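# Seat the jointed cable runway on its three supports

## Task

Place the articulated cable runway so it rests across all three of its supports, sitting inside the lugs on each one, with one of its ends on the tallest support. Then open the grippers and move the arms away. It only counts if the runway stays in that position with no robot holding it, and nothing may be knocked out of the work area or onto the floor.

## Robot and tools

Robots and cameras. There are four identical i2rt Big YAM arms named arm1, arm2, arm3 and arm4. Each has six revolute joints, a two-finger gripper and a wrist camera (arm1_cam_wrist through arm4_cam_wrist). Two fixed room cameras, cam_high and cam_low, see the scene from outside the arms. A hand can get roughly 1.0 m out from its arm's joint 1 axis at full extension. With joints 1 and 6 at zero and the hand level and facing forward, the wrist camera rides on top of the hand, looking toward the fingertips.

Frames. Any poses mentioned live in one shared scene frame: origin on the floor, +z upward. The hand point is halfway between the fingertips; the hand's z axis runs along the fingers and its y axis is the direction the fingers open and close. Foot poses of the arms are never printed. In practice all motion commands are joint angles, which are local to each arm, not positions in the scene frame.

execute_actions. Argument actions is a list holding either one action object or nothing. An empty list moves nothing and just reports state and images. The action object is keyed by robot name; each value is {"joints": {...}}, so each arm gets its own separate set of targets. Inside joints, every entry is an absolute target, not an offset from the current value: joint1_rad to joint6_rad in radians, and gripper_m in metres as the fingertip gap. Ranges and done-tolerances: joint1_rad -2.879 to 2.879 (±0.045), rotates the whole arm about its base, positive counter-clockwise seen from above, 0 means unfolding the way the foot faces; joint2_rad 0 to 3.141 (±0.14), shoulder, 0 has the upper arm pointing back about level, increasing lifts it up then forward; joint3_rad 0 to 3.019 (±0.09), elbow, 0 folds the forearm onto the upper arm, increasing opens it; joint4_rad -1.692 to 1.57 (±0.055), hand pitch, positive tips the fingers up; joint5_rad -1.57 to 1.57 (±0.03), sideways hand swing, positive to the arm's right; joint6_rad -2.094 to 2.094 (±0.035), hand roll, positive clockwise viewed from behind the hand; gripper_m 0 to 0.093 (±0.003), finger force about 50 to 62 N per pad, lower on some units. All motions in one action start at once and may finish at different moments; joints move at different speeds, so the hand can sweep a wide path between postures. Any joint or arm left out keeps its previous target and may still be pushing. An unknown key or out-of-range number rejects the entire call and nothing moves. Argument cameras picks which images come back: omitted, null or ["all"] gives every camera, [] gives none; an invalid name rejects the call. The pictures line lists the cameras in image order.

wait takes seconds (0 to 10); nothing new is commanded, the scene keeps running, and it returns the same state and images as an empty action.

zoom_image takes camera (one of the six names) and region [x0, y0, x1, y1] in pixels of that camera's latest full image, origin top-left, at most 504 by 504 pixels. Only cameras that returned full images in the latest result can be zoomed.

finished_scene takes scene, the integer number of the scene being closed. It is final and reports whether the goal was met; the next scene's task is given in its result. Call it only after the runway is resting unaided and the arms are clear.

Reading results. joint_positions gives current angles. joint_status tells how each commanded motion ended: reached, off_target (resting away from target, possibly still pushing), contact_stop or time_out (the joint now holds where it stopped, except a timed-out joint that still pushes toward its kept target, or one capped at 0.375, 0.375, 0.113, 0.225, 0.075, 0.3 rad from its position for joints 1 to 6, and may move there alone if freed). "joint command not followed", usually with a cause line, means a self- and inter-arm collision check blocked that arm's joint targets (its gripper target still runs); those joints show not_followed and the arm may retry them on later actions until given passing targets. on_its_own describes uncommanded behaviour; its "held at" is a held target, not a position. To relieve a pushing joint, command its reported position. Very small target changes may produce no motion. A joint bearing a load can slowly sag. Joint torques are listed per arm joint in joint order; they include friction, per-arm offset and scale, and noise, and are nonzero even with no contact. A MOTOR HOT line appears from 85 °C; at 100 °C an OVER-TEMPERATURE FAULT drops that arm (motors and gripper release) until it cools, and unfinished keys show limit_stop_at_motor_heat; resend the target afterward. If any result reports a stop, the rest of the execute_actions, wait and finished_scene calls in that same reply are skipped.

Cautions. While you think, the robot keeps your last command and the simulation runs, so a pushing arm heats up. A Big YAM does not halt on contact; it keeps pressing and can press hard. A hard press between two robots fails the task and ends the run, and a hard collision may; the collision check can react late and ignores fingers, gripper housings and wrist cameras, and no state line reports arm-to-arm contact. Objects touching robots do not count as such contact. Arms do not wait for each other. Avoid dropping, sliding, slamming or shoving the runway, and never push anything out of the work area or onto the floor. Shorter robot motion is better.

Each tool is called after "Request:" as name([rows], argument=value, ...), one row to a line, values as JSON.

## Session

Request:
execute_actions(actions=[])

Scene clock: 0.00 s.
Joint torques (N m, as the arm reports them, + toward a larger angle): no reading
Motor temperatures (°C, as the motors report them): arm1=[24 25 24 25 22 22] | arm2=[23 23 23 24 23 23] | arm3=[25 23 23 25 24 24] | arm4=[23 25 24 22 24 23]
arm1.joint_positions: joint1_rad=+0.115 joint2_rad=+0.592 joint3_rad=+1.397 joint4_rad=-1.260 joint5_rad=+0.260 joint6_rad=+0.427 gripper_m=+0.095
arm1.joint_status: not commanded
arm1.hand: x=-0.9039 y=-0.2072 z=+1.6075 quat_wxyz=(-0.535, -0.154, -0.828, -0.069) (m; scene frame)
arm2.joint_positions: joint1_rad=-0.433 joint2_rad=+0.640 joint3_rad=+1.311 joint4_rad=-1.299 joint5_rad=+0.256 joint6_rad=+0.315 gripper_m=+0.094
arm2.joint_status: not commanded
arm2.hand: x=-0.0735 y=-0.4779 z=+1.4763 quat_wxyz=(-0.422, +0.258, -0.846, -0.198) (m; scene frame)
arm3.joint_positions: joint1_rad=+0.075 joint2_rad=+0.568 joint3_rad=+1.372 joint4_rad=-1.307 joint5_rad=+0.135 joint6_rad=+0.475 gripper_m=+0.095
arm3.joint_status: not commanded
arm3.hand: x=+0.2087 y=+0.1007 z=+1.5880 quat_wxyz=(-0.430, -0.708, -0.487, +0.275) (m; scene frame)
arm4.joint_positions: joint1_rad=+0.012 joint2_rad=+0.617 joint3_rad=+1.408 joint4_rad=-1.503 joint5_rad=-0.249 joint6_rad=+0.136 gripper_m=+0.094
arm4.joint_status: not commanded
arm4.hand: x=+0.9235 y=-0.2012 z=+1.5369 quat_wxyz=(-0.178, -0.904, -0.063, +0.384) (m; scene frame)
pictures: arm1_cam_wrist, arm2_cam_wrist, arm3_cam_wrist, arm4_cam_wrist, cam_high, cam_low
Images, in order (width x height): arm1_cam_wrist 504x504, arm2_cam_wrist 504x504, arm3_cam_wrist 504x504, arm4_cam_wrist 504x504, cam_high 896x504, cam_low 896x504.

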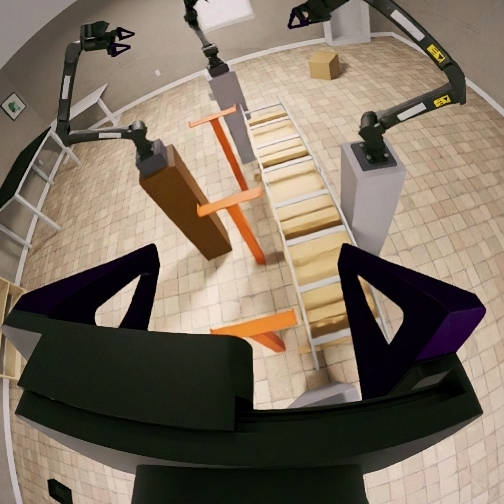

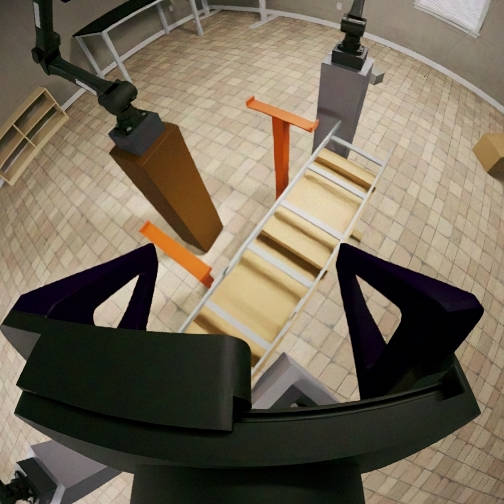

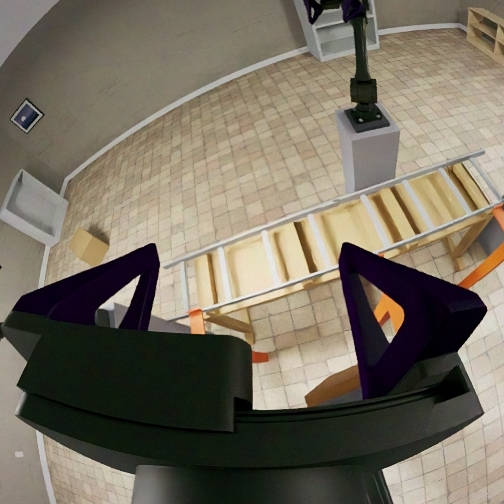

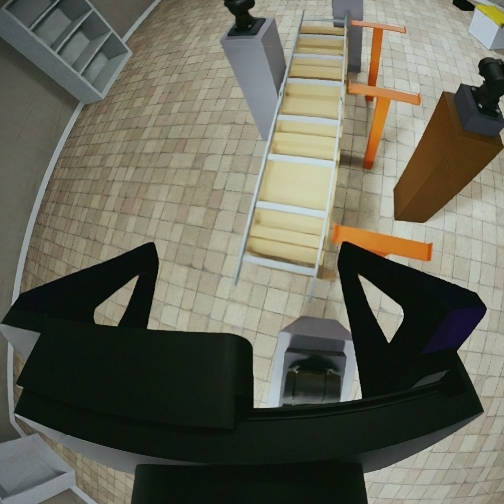

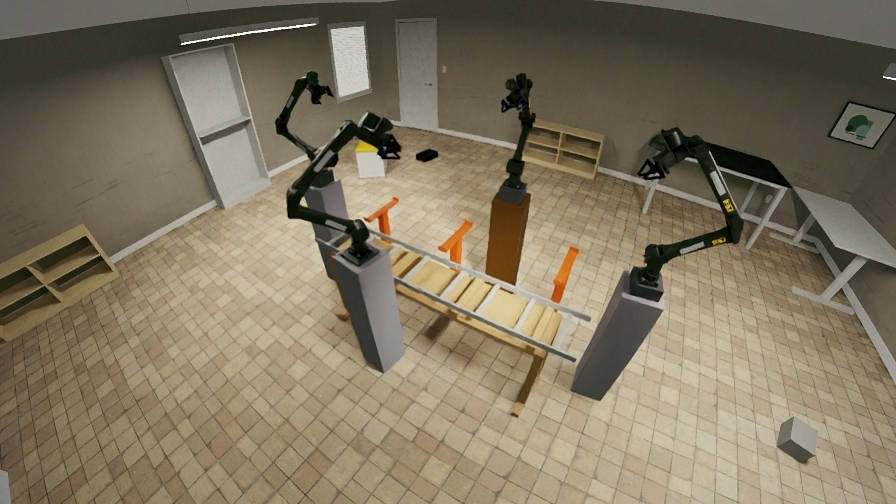

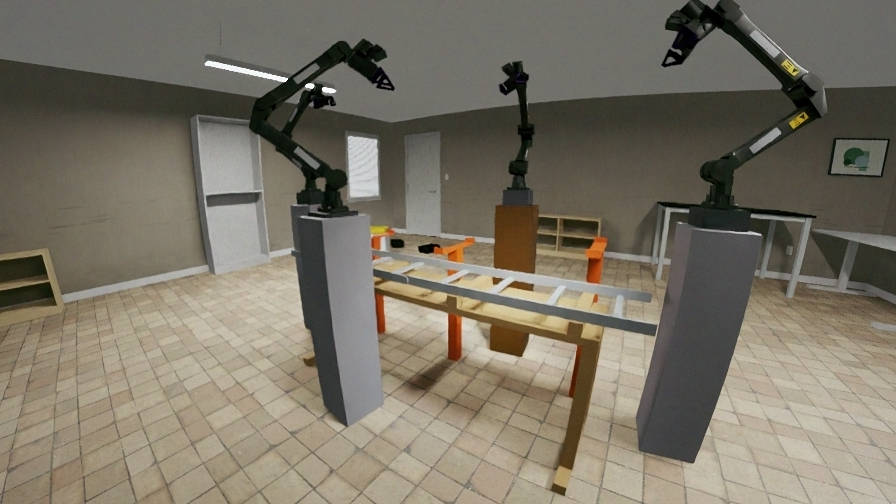

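Request:
execute_actions([
  {"arm1":{"joints":{"joint5_rad":0,"joint6_rad":0,"joint1_rad":0}},"arm2":{"joints":{"joint5_rad":0,"joint6_rad":0,"joint1_rad":0}},"arm3":{"joints":{"joint5_rad":0,"joint6_rad":0,"joint1_rad":0}},"arm4":{"joints":{"joint5_rad":0,"joint6_rad":0,"joint1_rad":0}}},
], cameras=[])

Request:
execute_actions([
  {"arm1":{"joints":{"joint1_rad":0.4}},"arm2":{"joints":{"joint1_rad":-0.4}},"arm3":{"joints":{"joint1_rad":0.4}},"arm4":{"joints":{"joint1_rad":0.4}}},
], cameras=[])

Request:
execute_actions([
  {"arm1":{"joints":{"joint4_rad":-0.6}},"arm2":{"joints":{"joint3_rad":1.7}},"arm3":{"joints":{"joint2_rad":1.0}},"arm4":{"joints":{"joint2_rad":1.0,"joint3_rad":1.0}}},
], cameras=["cam_high","cam_low"])

Scene clock: 2.03 s.
Joint torques (N m, as the arm reports them, + toward a larger angle): arm1=[-1.22  0.27 10.66  2.28 -0.09 -0.12] | arm2=[ 0.28  2.09  9.72  2.53 -0.19 -0.13] | arm3=[-1.72  4.03  9.85  2.05 -0.27 -0.07] | arm4=[-1.1   1.69 10.79  1.8   0.16 -0.05]
Motor temperatures (°C, as the motors report them): arm1=[24 25 24 25 22 22] | arm2=[23 23 23 25 23 23] | arm3=[25 23 23 25 24 24] | arm4=[23 25 25 23 24 23]
arm1.joint_positions: joint1_rad=+0.005 joint2_rad=+0.592 joint3_rad=+1.397 joint4_rad=-1.260 joint5_rad=+0.003 joint6_rad=+0.008 gripper_m=+0.095
arm1.joint_status: all done
arm1.hand: x=-0.9045 y=-0.1883 z=+1.6052 quat_wxyz=(-0.532, +0.045, -0.845, -0.036) (m; scene frame)
arm2.joint_positions: joint1_rad=-0.007 joint2_rad=+0.640 joint3_rad=+1.311 joint4_rad=-1.299 joint5_rad=+0.003 joint6_rad=+0.009 gripper_m=+0.094
arm2.joint_status: all done
arm2.hand: x=-0.2116 y=-0.4182 z=+1.4738 quat_wxyz=(-0.338, +0.592, -0.664, -0.308) (m; scene frame)
arm3.joint_positions: joint1_rad=+0.006 joint2_rad=+0.568 joint3_rad=+1.372 joint4_rad=-1.307 joint5_rad=+0.005 joint6_rad=+0.011 gripper_m=+0.095
arm3.joint_status: all done
arm3.hand: x=+0.2158 y=+0.1013 z=+1.5872 quat_wxyz=(-0.380, -0.576, -0.640, +0.338) (m; scene frame)
arm4.joint_positions: joint1_rad=+0.008 joint2_rad=+0.617 joint3_rad=+1.408 joint4_rad=-1.503 joint5_rad=-0.003 joint6_rad=+0.012 gripper_m=+0.094
arm4.joint_status: all done
arm4.hand: x=+0.9126 y=-0.1600 z=+1.5329 quat_wxyz=(-0.042, -0.910, -0.067, +0.408) (m; scene frame)
pictures: none
No camera images: the call's "cameras" was empty. Leave "cameras" out to get every camera's image.

Scene clock: 3.10 s.
Joint torques (N m, as the arm reports them, + toward a larger angle): arm1=[-0.16  0.21 10.62  2.3  -0.04 -0.11] | arm2=[-0.79  1.94  9.73  2.52 -0.13 -0.07] | arm3=[-0.63  4.08  9.86  2.03 -0.21 -0.06] | arm4=[ 0.22  1.96 10.79  1.79  0.07 -0.04]
Motor temperatures (°C, as the motors report them): arm1=[24 25 24 25 22 22] | arm2=[23 23 23 25 23 23] | arm3=[25 23 23 25 24 24] | arm4=[23 25 25 23 24 23]
arm1.joint_positions: joint1_rad=+0.393 joint2_rad=+0.592 joint3_rad=+1.397 joint4_rad=-1.260 joint5_rad=+0.001 joint6_rad=+0.007 gripper_m=+0.095
arm1.joint_status: all done
arm1.hand: x=-0.9318 y=-0.1033 z=+1.6057 quat_wxyz=(-0.516, +0.208, -0.819, -0.137) (m; scene frame)
arm2.joint_positions: joint1_rad=-0.394 joint2_rad=+0.640 joint3_rad=+1.311 joint4_rad=-1.299 joint5_rad=+0.002 joint6_rad=+0.008 gripper_m=+0.094
arm2.joint_status: all done
arm2.hand: x=-0.1174 y=-0.4472 z=+1.4733 quat_wxyz=(-0.389, +0.454, -0.765, -0.238) (m; scene frame)
arm3.joint_positions: joint1_rad=+0.394 joint2_rad=+0.568 joint3_rad=+1.372 joint4_rad=-1.307 joint5_rad=+0.004 joint6_rad=+0.011 gripper_m=+0.095
arm3.joint_status: all done
arm3.hand: x=+0.2968 y=+0.1270 z=+1.5871 quat_wxyz=(-0.438, -0.441, -0.740, +0.257) (m; scene frame)
arm4.joint_positions: joint1_rad=+0.394 joint2_rad=+0.617 joint3_rad=+1.408 joint4_rad=-1.503 joint5_rad=-0.001 joint6_rad=+0.011 gripper_m=+0.094
arm4.joint_status: all done
arm4.hand: x=+0.9401 y=-0.2340 z=+1.5339 quat_wxyz=(-0.121, -0.879, -0.239, +0.394) (m; scene frame)
pictures: none
No camera images: the call's "cameras" was empty. Leave "cameras" out to get every camera's image.

Scene clock: 4.50 s.
Joint torques (N m, as the arm reports them, + toward a larger angle): arm1=[-0.2   0.36 10.58  2.73 -0.05 -0.11] | arm2=[-0.73  5.6   6.67  2.73 -0.15 -0.07] | arm3=[-0.61 -2.95 11.62  1.54 -0.2  -0.06] | arm4=[ 0.13 -3.27 12.22  0.57  0.07 -0.05]
Motor temperatures (°C, as the motors report them): arm1=[24 25 25 25 22 22] | arm2=[23 23 24 25 23 23] | arm3=[25 23 23 25 24 24] | arm4=[23 25 25 23 24 23]
arm1.joint_positions: joint1_rad=+0.393 joint2_rad=+0.592 joint3_rad=+1.397 joint4_rad=-0.614 joint5_rad=+0.001 joint6_rad=+0.007 gripper_m=+0.095
arm1.joint_status: all done
arm1.hand: x=-0.9149 y=-0.0947 z=+1.7607 quat_wxyz=(-0.749, +0.154, -0.613, -0.198) (m; scene frame)
arm2.joint_positions: joint1_rad=-0.394 joint2_rad=+0.634 joint3_rad=+1.686 joint4_rad=-1.299 joint5_rad=+0.002 joint6_rad=+0.008 gripper_m=+0.094
arm2.joint_status: all done
arm2.hand: x=-0.1507 y=-0.5122 z=+1.6498 quat_wxyz=(-0.527, +0.401, -0.677, -0.321) (m; scene frame)
arm3.joint_positions: joint1_rad=+0.394 joint2_rad=+1.003 joint3_rad=+1.372 joint4_rad=-1.307 joint5_rad=+0.004 joint6_rad=+0.011 gripper_m=+0.095
arm3.joint_status: all done
arm3.hand: x=+0.3732 y=-0.0107 z=+1.4644 quat_wxyz=(-0.267, -0.487, -0.817, +0.158) (m; scene frame)
arm4.joint_positions: joint1_rad=+0.394 joint2_rad=+0.993 joint3_rad=+0.978 joint4_rad=-1.503 joint5_rad=-0.001 joint6_rad=+0.011 gripper_m=+0.094
arm4.joint_status: all done
arm4.hand: x=+0.8937 y=-0.2672 z=+1.2508 quat_wxyz=(-0.014, -0.964, -0.265, +0.018) (m; scene frame)
pictures: cam_high, cam_low
Images, in order (width x height): cam_high 896x504, cam_low 896x504.

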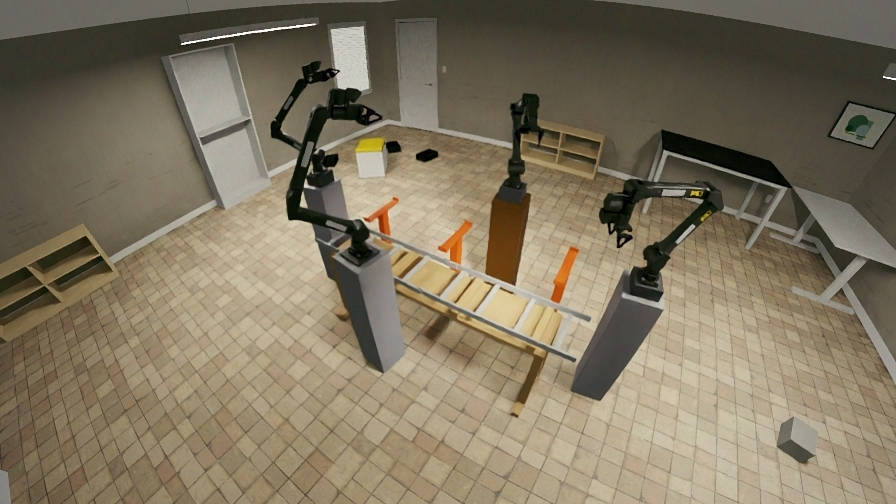

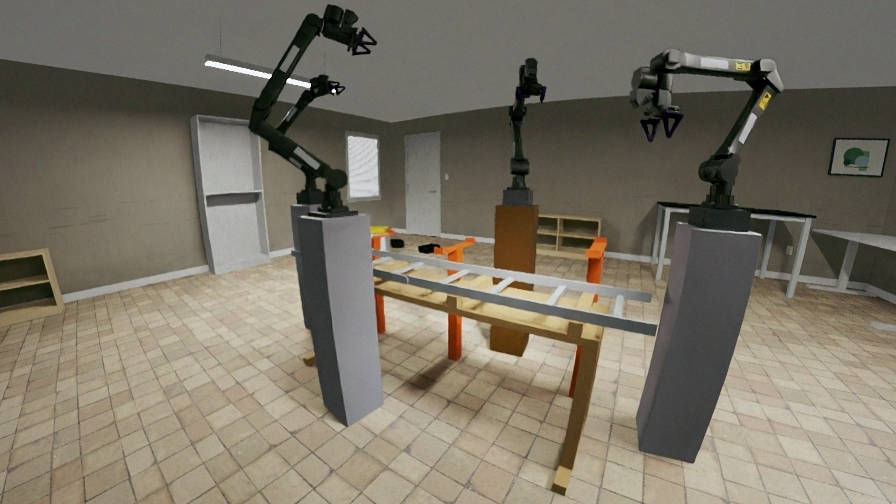

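Request:
zoom_image(camera="cam_low", region=[280,200,700,400])

Request:
zoom_image(camera="cam_high", region=[300,170,680,420])

Region (280, 200, 700, 400) of cam_low's 896x504 image, scaled by 1.200, with more detail than that image has; it fills the top 240 rows of this view, and the rest is white.

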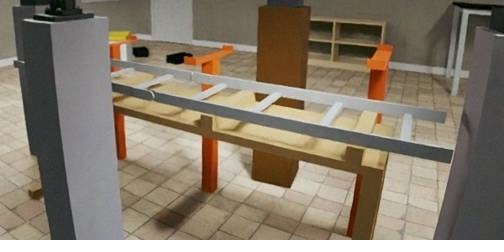

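Region (300, 170, 680, 420) of cam_high's 896x504 image, scaled by 1.326, with more detail than that image has; it fills the top 332 rows of this view, and the rest is white.

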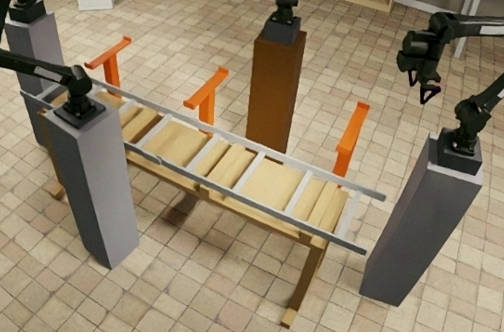

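Request:
execute_actions([
  {"arm1":{"joints":{"joint1_rad":-0.11,"joint2_rad":1.465,"joint3_rad":1.048,"joint4_rad":-1.154}},"arm2":{"joints":{"joint1_rad":0.1,"joint2_rad":1.465,"joint3_rad":1.048,"joint4_rad":-1.154}},"arm3":{"joints":{"joint1_rad":-0.1,"joint2_rad":1.465,"joint3_rad":1.048,"joint4_rad":-1.154}},"arm4":{"joints":{"joint1_rad":-0.15,"joint2_rad":1.465,"joint3_rad":1.048,"joint4_rad":-1.154}}},
])

Scene clock: 7.27 s.
Joint torques (N m, as the arm reports them, + toward a larger angle): arm1=[ -0.33 -10.65  10.4    0.12   0.03  -0.1 ] | arm2=[ -0.57 -10.24  10.32   1.    -0.13  -0.06] | arm3=[-0.56 -8.81 10.76  0.37 -0.13 -0.05] | arm4=[  0.03 -10.32  11.7    0.74   0.05  -0.03]
Motor temperatures (°C, as the motors report them): arm1=[24 25 25 25 22 22] | arm2=[23 23 24 25 23 23] | arm3=[25 23 24 25 24 24] | arm4=[23 26 26 23 24 23]
arm1.joint_positions: joint1_rad=-0.114 joint2_rad=+1.453 joint3_rad=+1.036 joint4_rad=-1.147 joint5_rad=-0.001 joint6_rad=+0.006 gripper_m=+0.095
arm1.joint_status: all done
arm1.hand: x=-0.7351 y=-0.2111 z=+1.1544 quat_wxyz=(-0.007, -0.003, -1.000, -0.005) (m; scene frame)
arm2.joint_positions: joint1_rad=+0.105 joint2_rad=+1.471 joint3_rad=+1.016 joint4_rad=-1.152 joint5_rad=+0.002 joint6_rad=+0.007 gripper_m=+0.094
arm2.joint_status: all done
arm2.hand: x=-0.2430 y=-0.2852 z=+1.0710 quat_wxyz=(+0.011, +0.708, -0.706, +0.010) (m; scene frame)
arm3.joint_positions: joint1_rad=-0.107 joint2_rad=+1.477 joint3_rad=+1.021 joint4_rad=-1.163 joint5_rad=+0.002 joint6_rad=+0.009 gripper_m=+0.095
arm3.joint_status: all done
arm3.hand: x=+0.1918 y=-0.0654 z=+1.1393 quat_wxyz=(+0.019, -0.708, -0.706, -0.016) (m; scene frame)
arm4.joint_positions: joint1_rad=-0.155 joint2_rad=+1.475 joint3_rad=+1.014 joint4_rad=-1.167 joint5_rad=-0.001 joint6_rad=+0.010 gripper_m=+0.094
arm4.joint_status: all done
arm4.hand: x=+0.7421 y=-0.1289 z=+1.1127 quat_wxyz=(-0.004, -0.999, +0.005, -0.036) (m; scene frame)
pictures: arm1_cam_wrist, arm2_cam_wrist, arm3_cam_wrist, arm4_cam_wrist, cam_high, cam_low
Images, in order (width x height): arm1_cam_wrist 504x504, arm2_cam_wrist 504x504, arm3_cam_wrist 504x504, arm4_cam_wrist 504x504, cam_high 896x504, cam_low 896x504.

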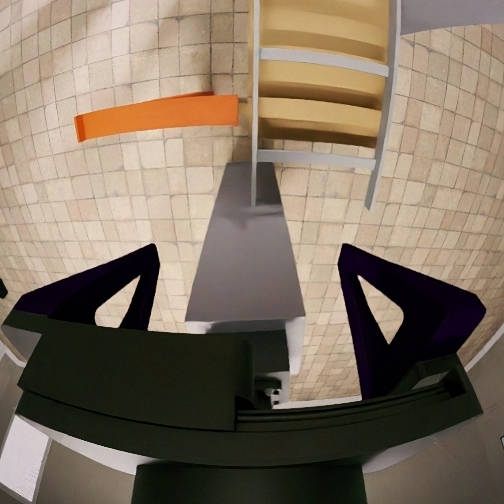

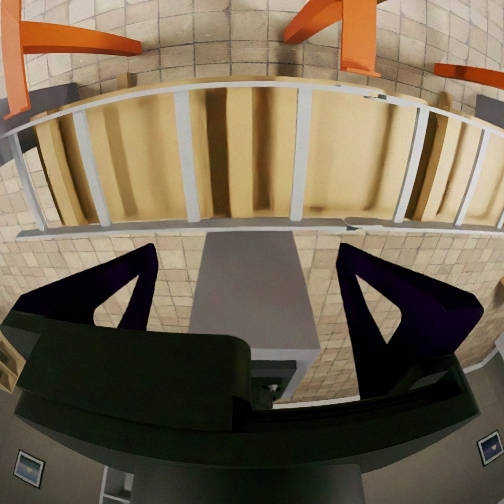

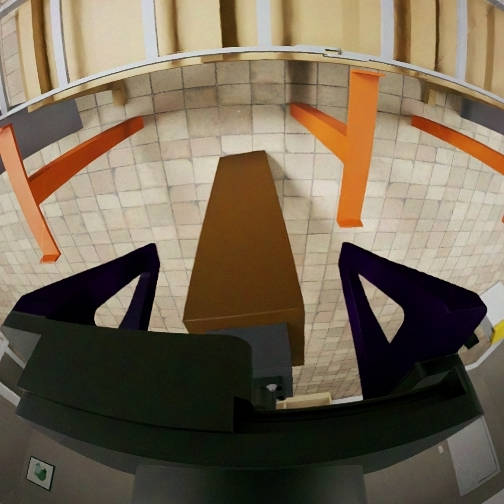

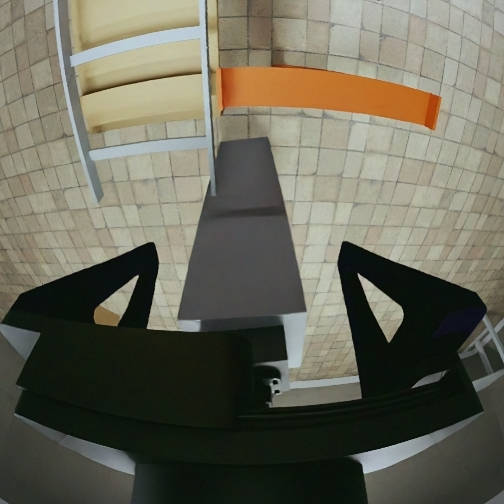

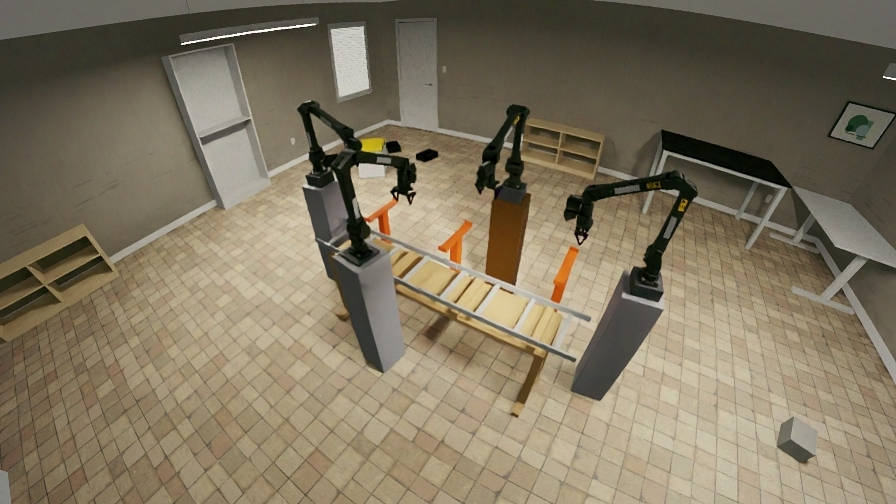

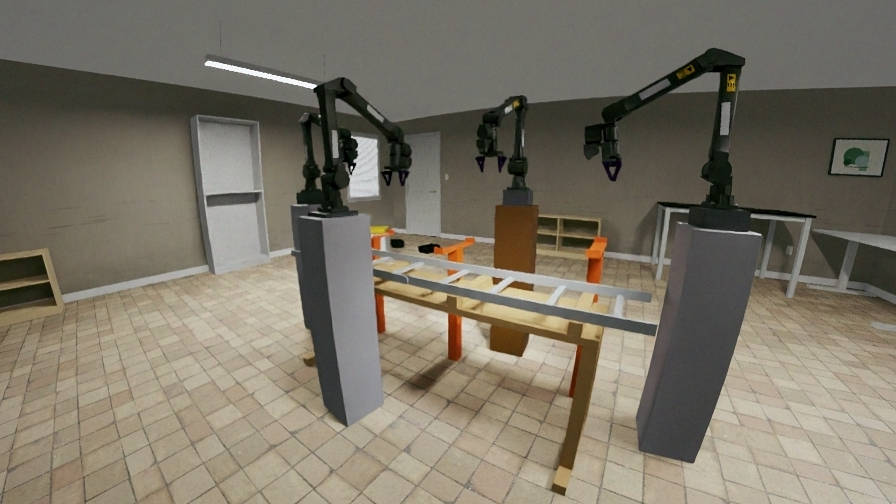

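Request:
execute_actions([
  {"arm1":{"joints":{"joint1_rad":-0.434,"joint2_rad":1.938,"joint3_rad":1.037,"joint4_rad":-0.67,"joint6_rad":1.25}},"arm2":{"joints":{"joint2_rad":1.472,"joint3_rad":0.647,"joint4_rad":-0.746}},"arm4":{"joints":{"joint1_rad":0.357,"joint2_rad":1.925,"joint3_rad":1.101,"joint4_rad":-0.747,"joint6_rad":-1.06}}},
])

Scene clock: 10.07 s.
Joint torques (N m, as the arm reports them, + toward a larger angle): arm1=[  0.06 -15.8    6.23   0.71   0.07   0.07] | arm2=[-0.65 -7.6   6.47  1.39 -0.12 -0.06] | arm3=[-0.53 -8.79 10.73  0.41 -0.14 -0.05] | arm4=[ -0.54 -14.05   7.61   0.79  -0.09  -0.04]
Motor temperatures (°C, as the motors report them): arm1=[24 25 25 25 22 22] | arm2=[23 23 24 25 23 23] | arm3=[25 23 24 25 24 24] | arm4=[23 26 26 23 24 23]
arm1.joint_positions: joint1_rad=-0.442 joint2_rad=+1.943 joint3_rad=+1.036 joint4_rad=-0.678 joint5_rad=+0.000 joint6_rad=+1.242 gripper_m=+0.095
arm1.joint_status: all done
arm1.hand: x=-0.6992 y=-0.3557 z=+0.9511 quat_wxyz=(+0.007, -0.706, -0.708, -0.002) (m; scene frame)
arm2.joint_positions: joint1_rad=+0.105 joint2_rad=+1.469 joint3_rad=+0.640 joint4_rad=-0.756 joint5_rad=+0.002 joint6_rad=+0.007 gripper_m=+0.094
arm2.joint_status: all done
arm2.hand: x=-0.2424 y=-0.3645 z=+0.9569 quat_wxyz=(+0.003, +0.708, -0.706, +0.002) (m; scene frame)
arm3.joint_positions: joint1_rad=-0.107 joint2_rad=+1.477 joint3_rad=+1.021 joint4_rad=-1.163 joint5_rad=+0.002 joint6_rad=+0.009 gripper_m=+0.095
arm3.joint_status: not commanded
arm3.hand: x=+0.1918 y=-0.0654 z=+1.1393 quat_wxyz=(+0.019, -0.708, -0.706, -0.016) (m; scene frame)
arm4.joint_positions: joint1_rad=+0.363 joint2_rad=+1.934 joint3_rad=+1.088 joint4_rad=-0.762 joint5_rad=+0.000 joint6_rad=-1.048 gripper_m=+0.094
arm4.joint_status: all done
arm4.hand: x=+0.7228 y=-0.3598 z=+0.9439 quat_wxyz=(-0.013, -0.709, -0.705, -0.021) (m; scene frame)
pictures: arm1_cam_wrist, arm2_cam_wrist, arm3_cam_wrist, arm4_cam_wrist, cam_high, cam_low
Images, in order (width x height): arm1_cam_wrist 504x504, arm2_cam_wrist 504x504, arm3_cam_wrist 504x504, arm4_cam_wrist 504x504, cam_high 896x504, cam_low 896x504.

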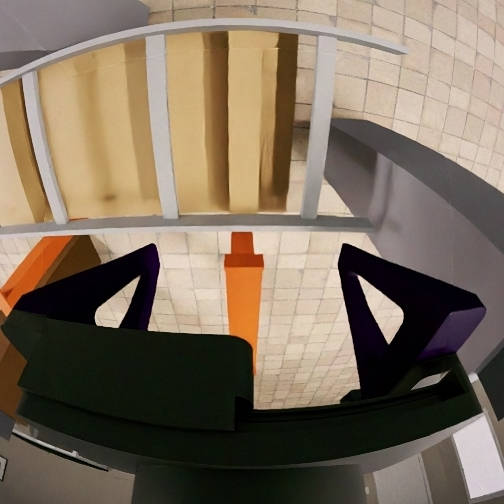

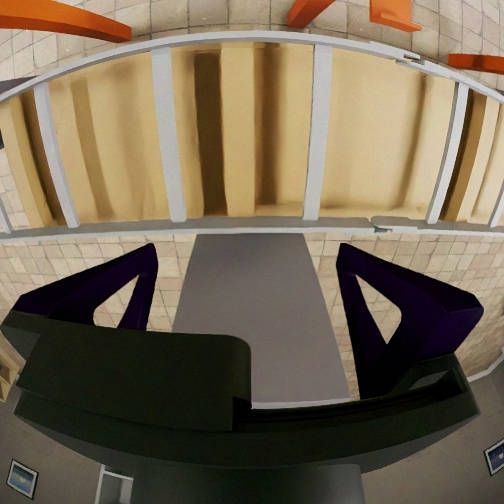

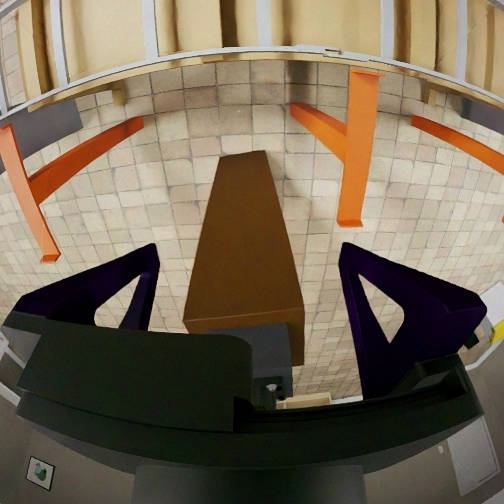

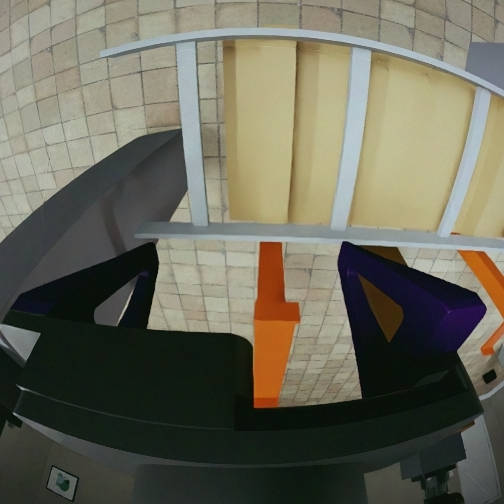

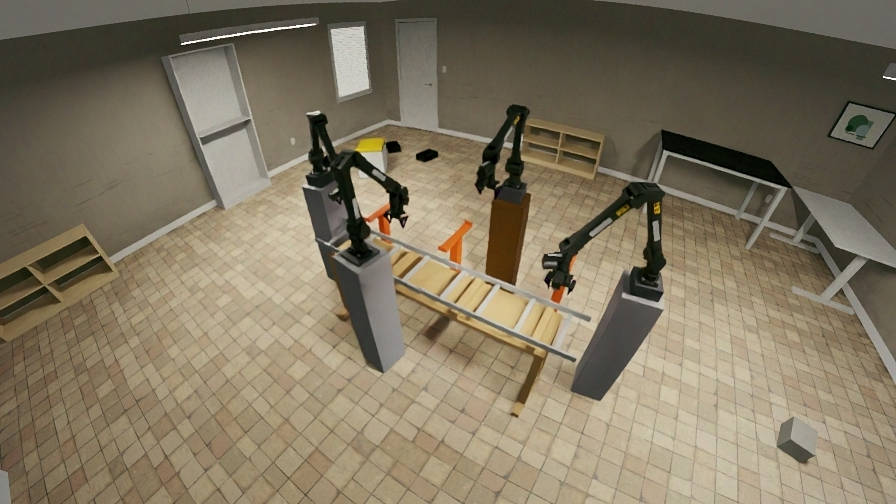

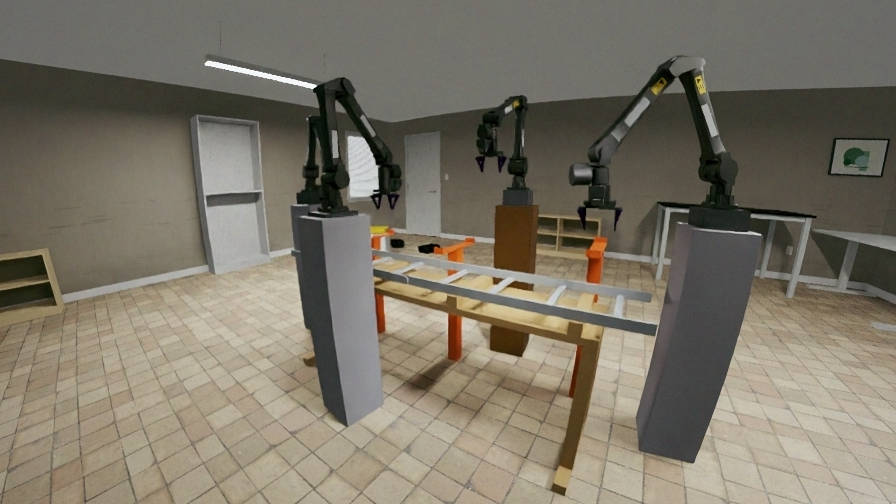

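Request:
execute_actions([
  {"arm1":{"joints":{"joint1_rad":-0.515,"joint2_rad":2.231,"joint3_rad":0.827,"joint4_rad":-0.167,"joint6_rad":1.168}},"arm2":{"joints":{"joint1_rad":0.44,"joint2_rad":1.975,"joint3_rad":0.671,"joint4_rad":-0.267,"joint6_rad":0.341}},"arm3":{"joints":{"joint1_rad":0.109,"joint2_rad":2.689,"joint3_rad":2.028,"joint4_rad":-0.91,"joint6_rad":0.216}},"arm4":{"joints":{"joint1_rad":0.497,"joint2_rad":2.175,"joint3_rad":0.87,"joint4_rad":-0.266,"joint6_rad":-0.919}}},
])

Scene clock: 12.77 s.
Joint torques (N m, as the arm reports them, + toward a larger angle): arm1=[ -0.1  -14.12   2.07   0.64   0.07  -0.11] | arm2=[ -0.53 -10.98   3.25   1.38  -0.09   0.06] | arm3=[ -1.75 -20.84   9.97   0.14  -0.12   0.18] | arm4=[ -0.71 -12.56   3.12   0.79  -0.09   0.22]
Motor temperatures (°C, as the motors report them): arm1=[24 25 25 25 22 22] | arm2=[23 23 24 25 23 23] | arm3=[25 23 25 25 24 24] | arm4=[23 26 26 23 24 23]
arm1.joint_positions: joint1_rad=-0.521 joint2_rad=+2.228 joint3_rad=+0.821 joint4_rad=-0.173 joint5_rad=+0.000 joint6_rad=+1.176 gripper_m=+0.095
arm1.joint_status: all done
arm1.hand: x=-0.7916 y=-0.3534 z=+0.8051 quat_wxyz=(+0.005, -0.711, -0.703, -0.004) (m; scene frame)
arm2.joint_positions: joint1_rad=+0.444 joint2_rad=+1.976 joint3_rad=+0.659 joint4_rad=-0.278 joint5_rad=+0.002 joint6_rad=+0.333 gripper_m=+0.094
arm2.joint_status: all done
arm2.hand: x=-0.3504 y=-0.3647 z=+0.8067 quat_wxyz=(+0.003, +0.713, -0.701, +0.008) (m; scene frame)
arm3.joint_positions: joint1_rad=+0.116 joint2_rad=+2.709 joint3_rad=+1.995 joint4_rad=-0.914 joint5_rad=+0.002 joint6_rad=+0.205 gripper_m=+0.095
arm3.joint_status: all done
arm3.hand: x=+0.3405 y=-0.3311 z=+0.7706 quat_wxyz=(+0.026, -0.698, -0.715, -0.014) (m; scene frame)
arm4.joint_positions: joint1_rad=+0.504 joint2_rad=+2.176 joint3_rad=+0.862 joint4_rad=-0.278 joint5_rad=+0.000 joint6_rad=-0.931 gripper_m=+0.094
arm4.joint_status: all done
arm4.hand: x=+0.8237 y=-0.3667 z=+0.8050 quat_wxyz=(-0.010, -0.700, -0.714, -0.013) (m; scene frame)
pictures: arm1_cam_wrist, arm2_cam_wrist, arm3_cam_wrist, arm4_cam_wrist, cam_high, cam_low
Images, in order (width x height): arm1_cam_wrist 504x504, arm2_cam_wrist 504x504, arm3_cam_wrist 504x504, arm4_cam_wrist 504x504, cam_high 896x504, cam_low 896x504.

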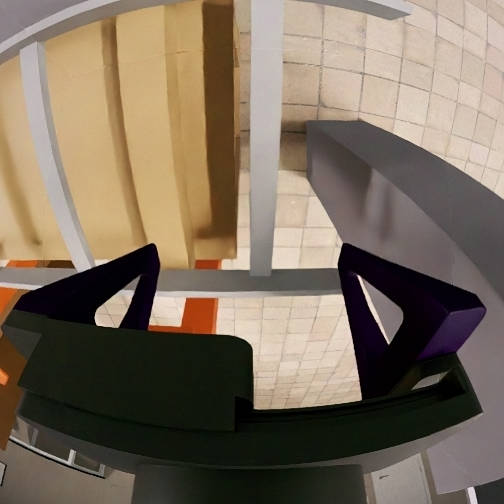

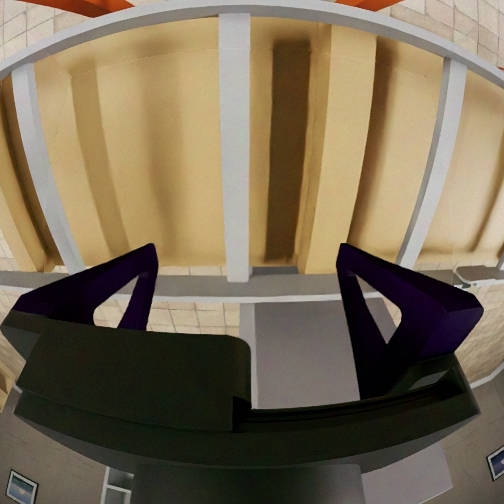

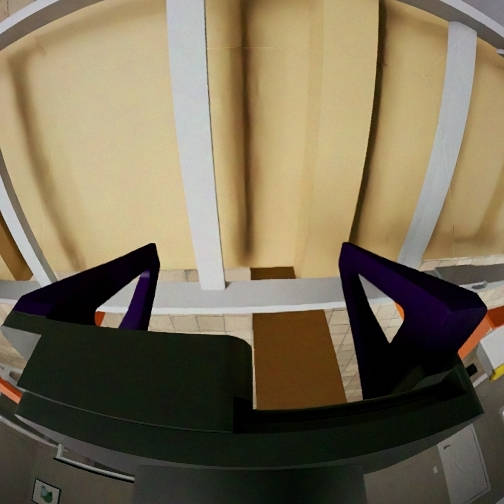

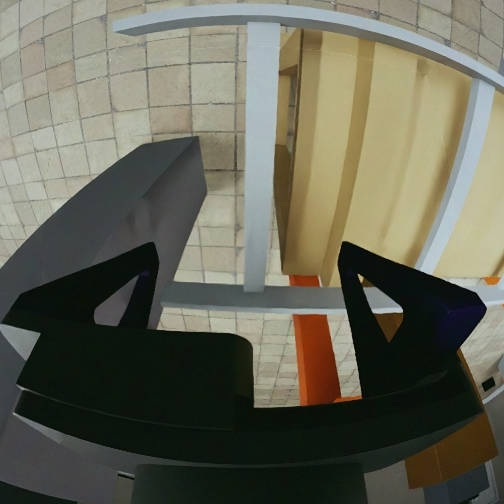

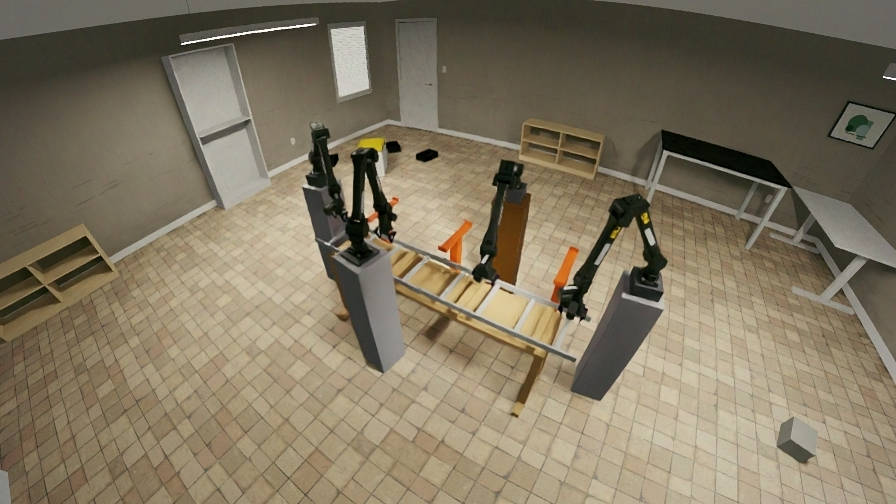

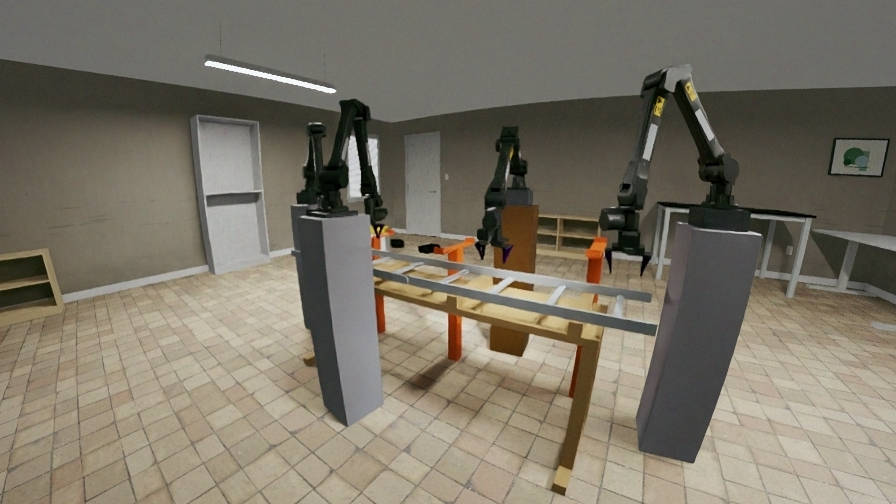

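Request:
execute_actions([
  {"arm1":{"joints":{"joint1_rad":-0.543,"joint2_rad":2.531,"joint3_rad":0.936,"joint4_rad":0.024,"joint6_rad":1.14}},"arm2":{"joints":{"joint1_rad":0.485,"joint2_rad":2.334,"joint3_rad":0.785,"joint4_rad":-0.022,"joint6_rad":0.386}},"arm3":{"joints":{"joint1_rad":0.185,"joint2_rad":2.75,"joint3_rad":1.868,"joint4_rad":-0.689,"joint6_rad":0.298}},"arm4":{"joints":{"joint1_rad":0.476,"joint2_rad":2.472,"joint3_rad":0.991,"joint4_rad":-0.09,"joint6_rad":-0.934}}},
])

Scene clock: 14.63 s.
Joint torques (N m, as the arm reports them, + toward a larger angle): arm1=[ -1.26 -15.31  -0.06   0.7    0.07  -0.11] | arm2=[  0.03 -13.65   0.46   1.33  -0.08   0.07] | arm3=[ -1.76 -17.98   6.6    0.71  -0.11   0.18] | arm4=[ -0.46 -13.96   1.09   0.69  -0.08   0.05]
Motor temperatures (°C, as the motors report them): arm1=[24 25 25 25 22 22] | arm2=[23 23 24 25 23 23] | arm3=[25 24 25 25 24 24] | arm4=[23 26 26 23 24 23]
arm1.joint_positions: joint1_rad=-0.535 joint2_rad=+2.536 joint3_rad=+0.930 joint4_rad=+0.016 joint5_rad=+0.000 joint6_rad=+1.148 gripper_m=+0.095
arm1.joint_status: all done
arm1.hand: x=-0.8048 y=-0.3518 z=+0.7013 quat_wxyz=(+0.009, -0.706, -0.708, -0.002) (m; scene frame)
arm2.joint_positions: joint1_rad=+0.481 joint2_rad=+2.346 joint3_rad=+0.780 joint4_rad=-0.031 joint5_rad=+0.002 joint6_rad=+0.378 gripper_m=+0.094
arm2.joint_status: all done
arm2.hand: x=-0.3646 y=-0.3614 z=+0.6963 quat_wxyz=(+0.003, +0.710, -0.704, +0.009) (m; scene frame)
arm3.joint_positions: joint1_rad=+0.192 joint2_rad=+2.746 joint3_rad=+1.862 joint4_rad=-0.703 joint5_rad=+0.002 joint6_rad=+0.287 gripper_m=+0.095
arm3.joint_status: all done
arm3.hand: x=+0.3796 y=-0.2859 z=+0.7110 quat_wxyz=(+0.009, -0.701, -0.713, -0.003) (m; scene frame)
arm4.joint_positions: joint1_rad=+0.481 joint2_rad=+2.484 joint3_rad=+0.984 joint4_rad=-0.102 joint5_rad=+0.000 joint6_rad=-0.931 gripper_m=+0.094
arm4.joint_status: all done
arm4.hand: x=+0.8220 y=-0.3591 z=+0.6981 quat_wxyz=(-0.010, -0.708, -0.706, -0.018) (m; scene frame)
pictures: arm1_cam_wrist, arm2_cam_wrist, arm3_cam_wrist, arm4_cam_wrist, cam_high, cam_low
Images, in order (width x height): arm1_cam_wrist 504x504, arm2_cam_wrist 504x504, arm3_cam_wrist 504x504, arm4_cam_wrist 504x504, cam_high 896x504, cam_low 896x504.

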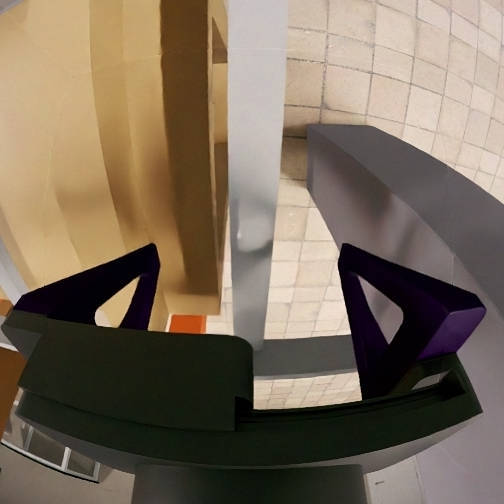

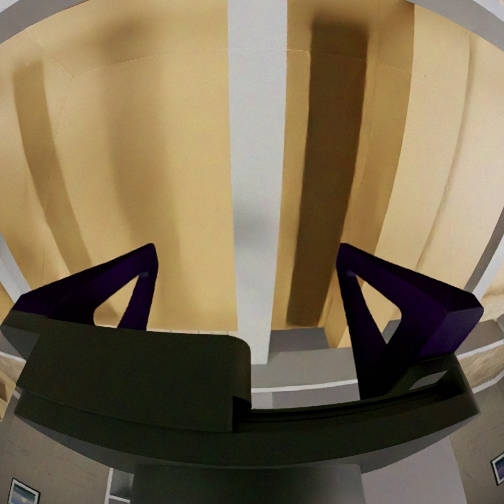

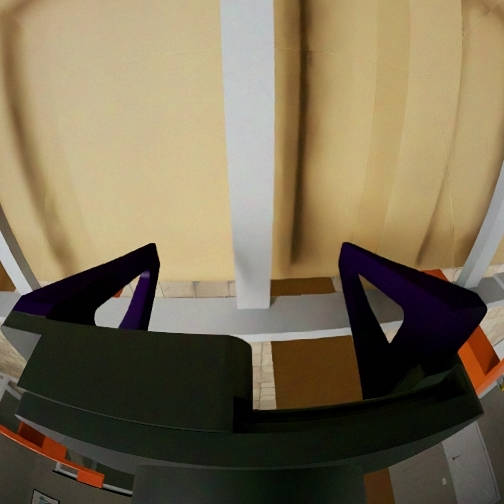

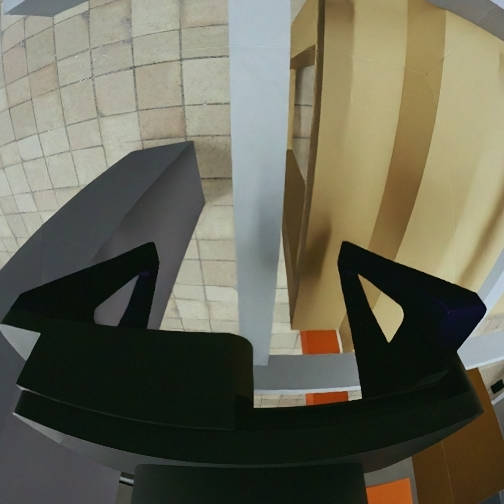

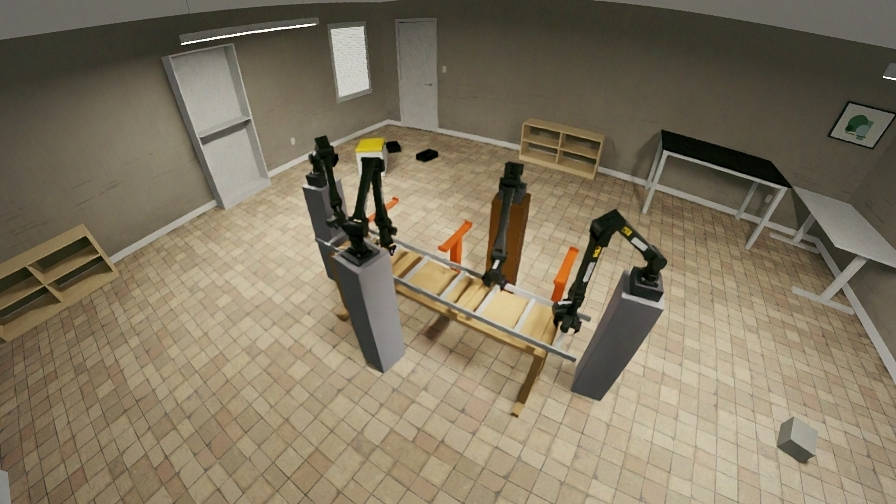

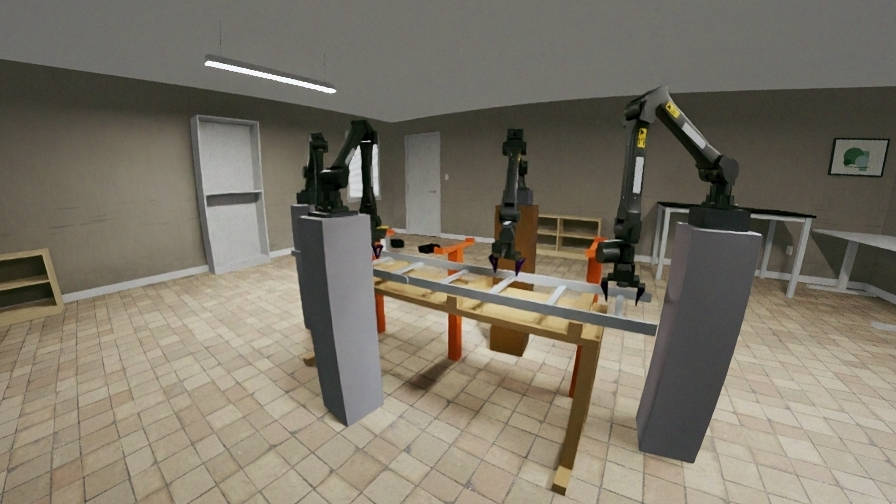

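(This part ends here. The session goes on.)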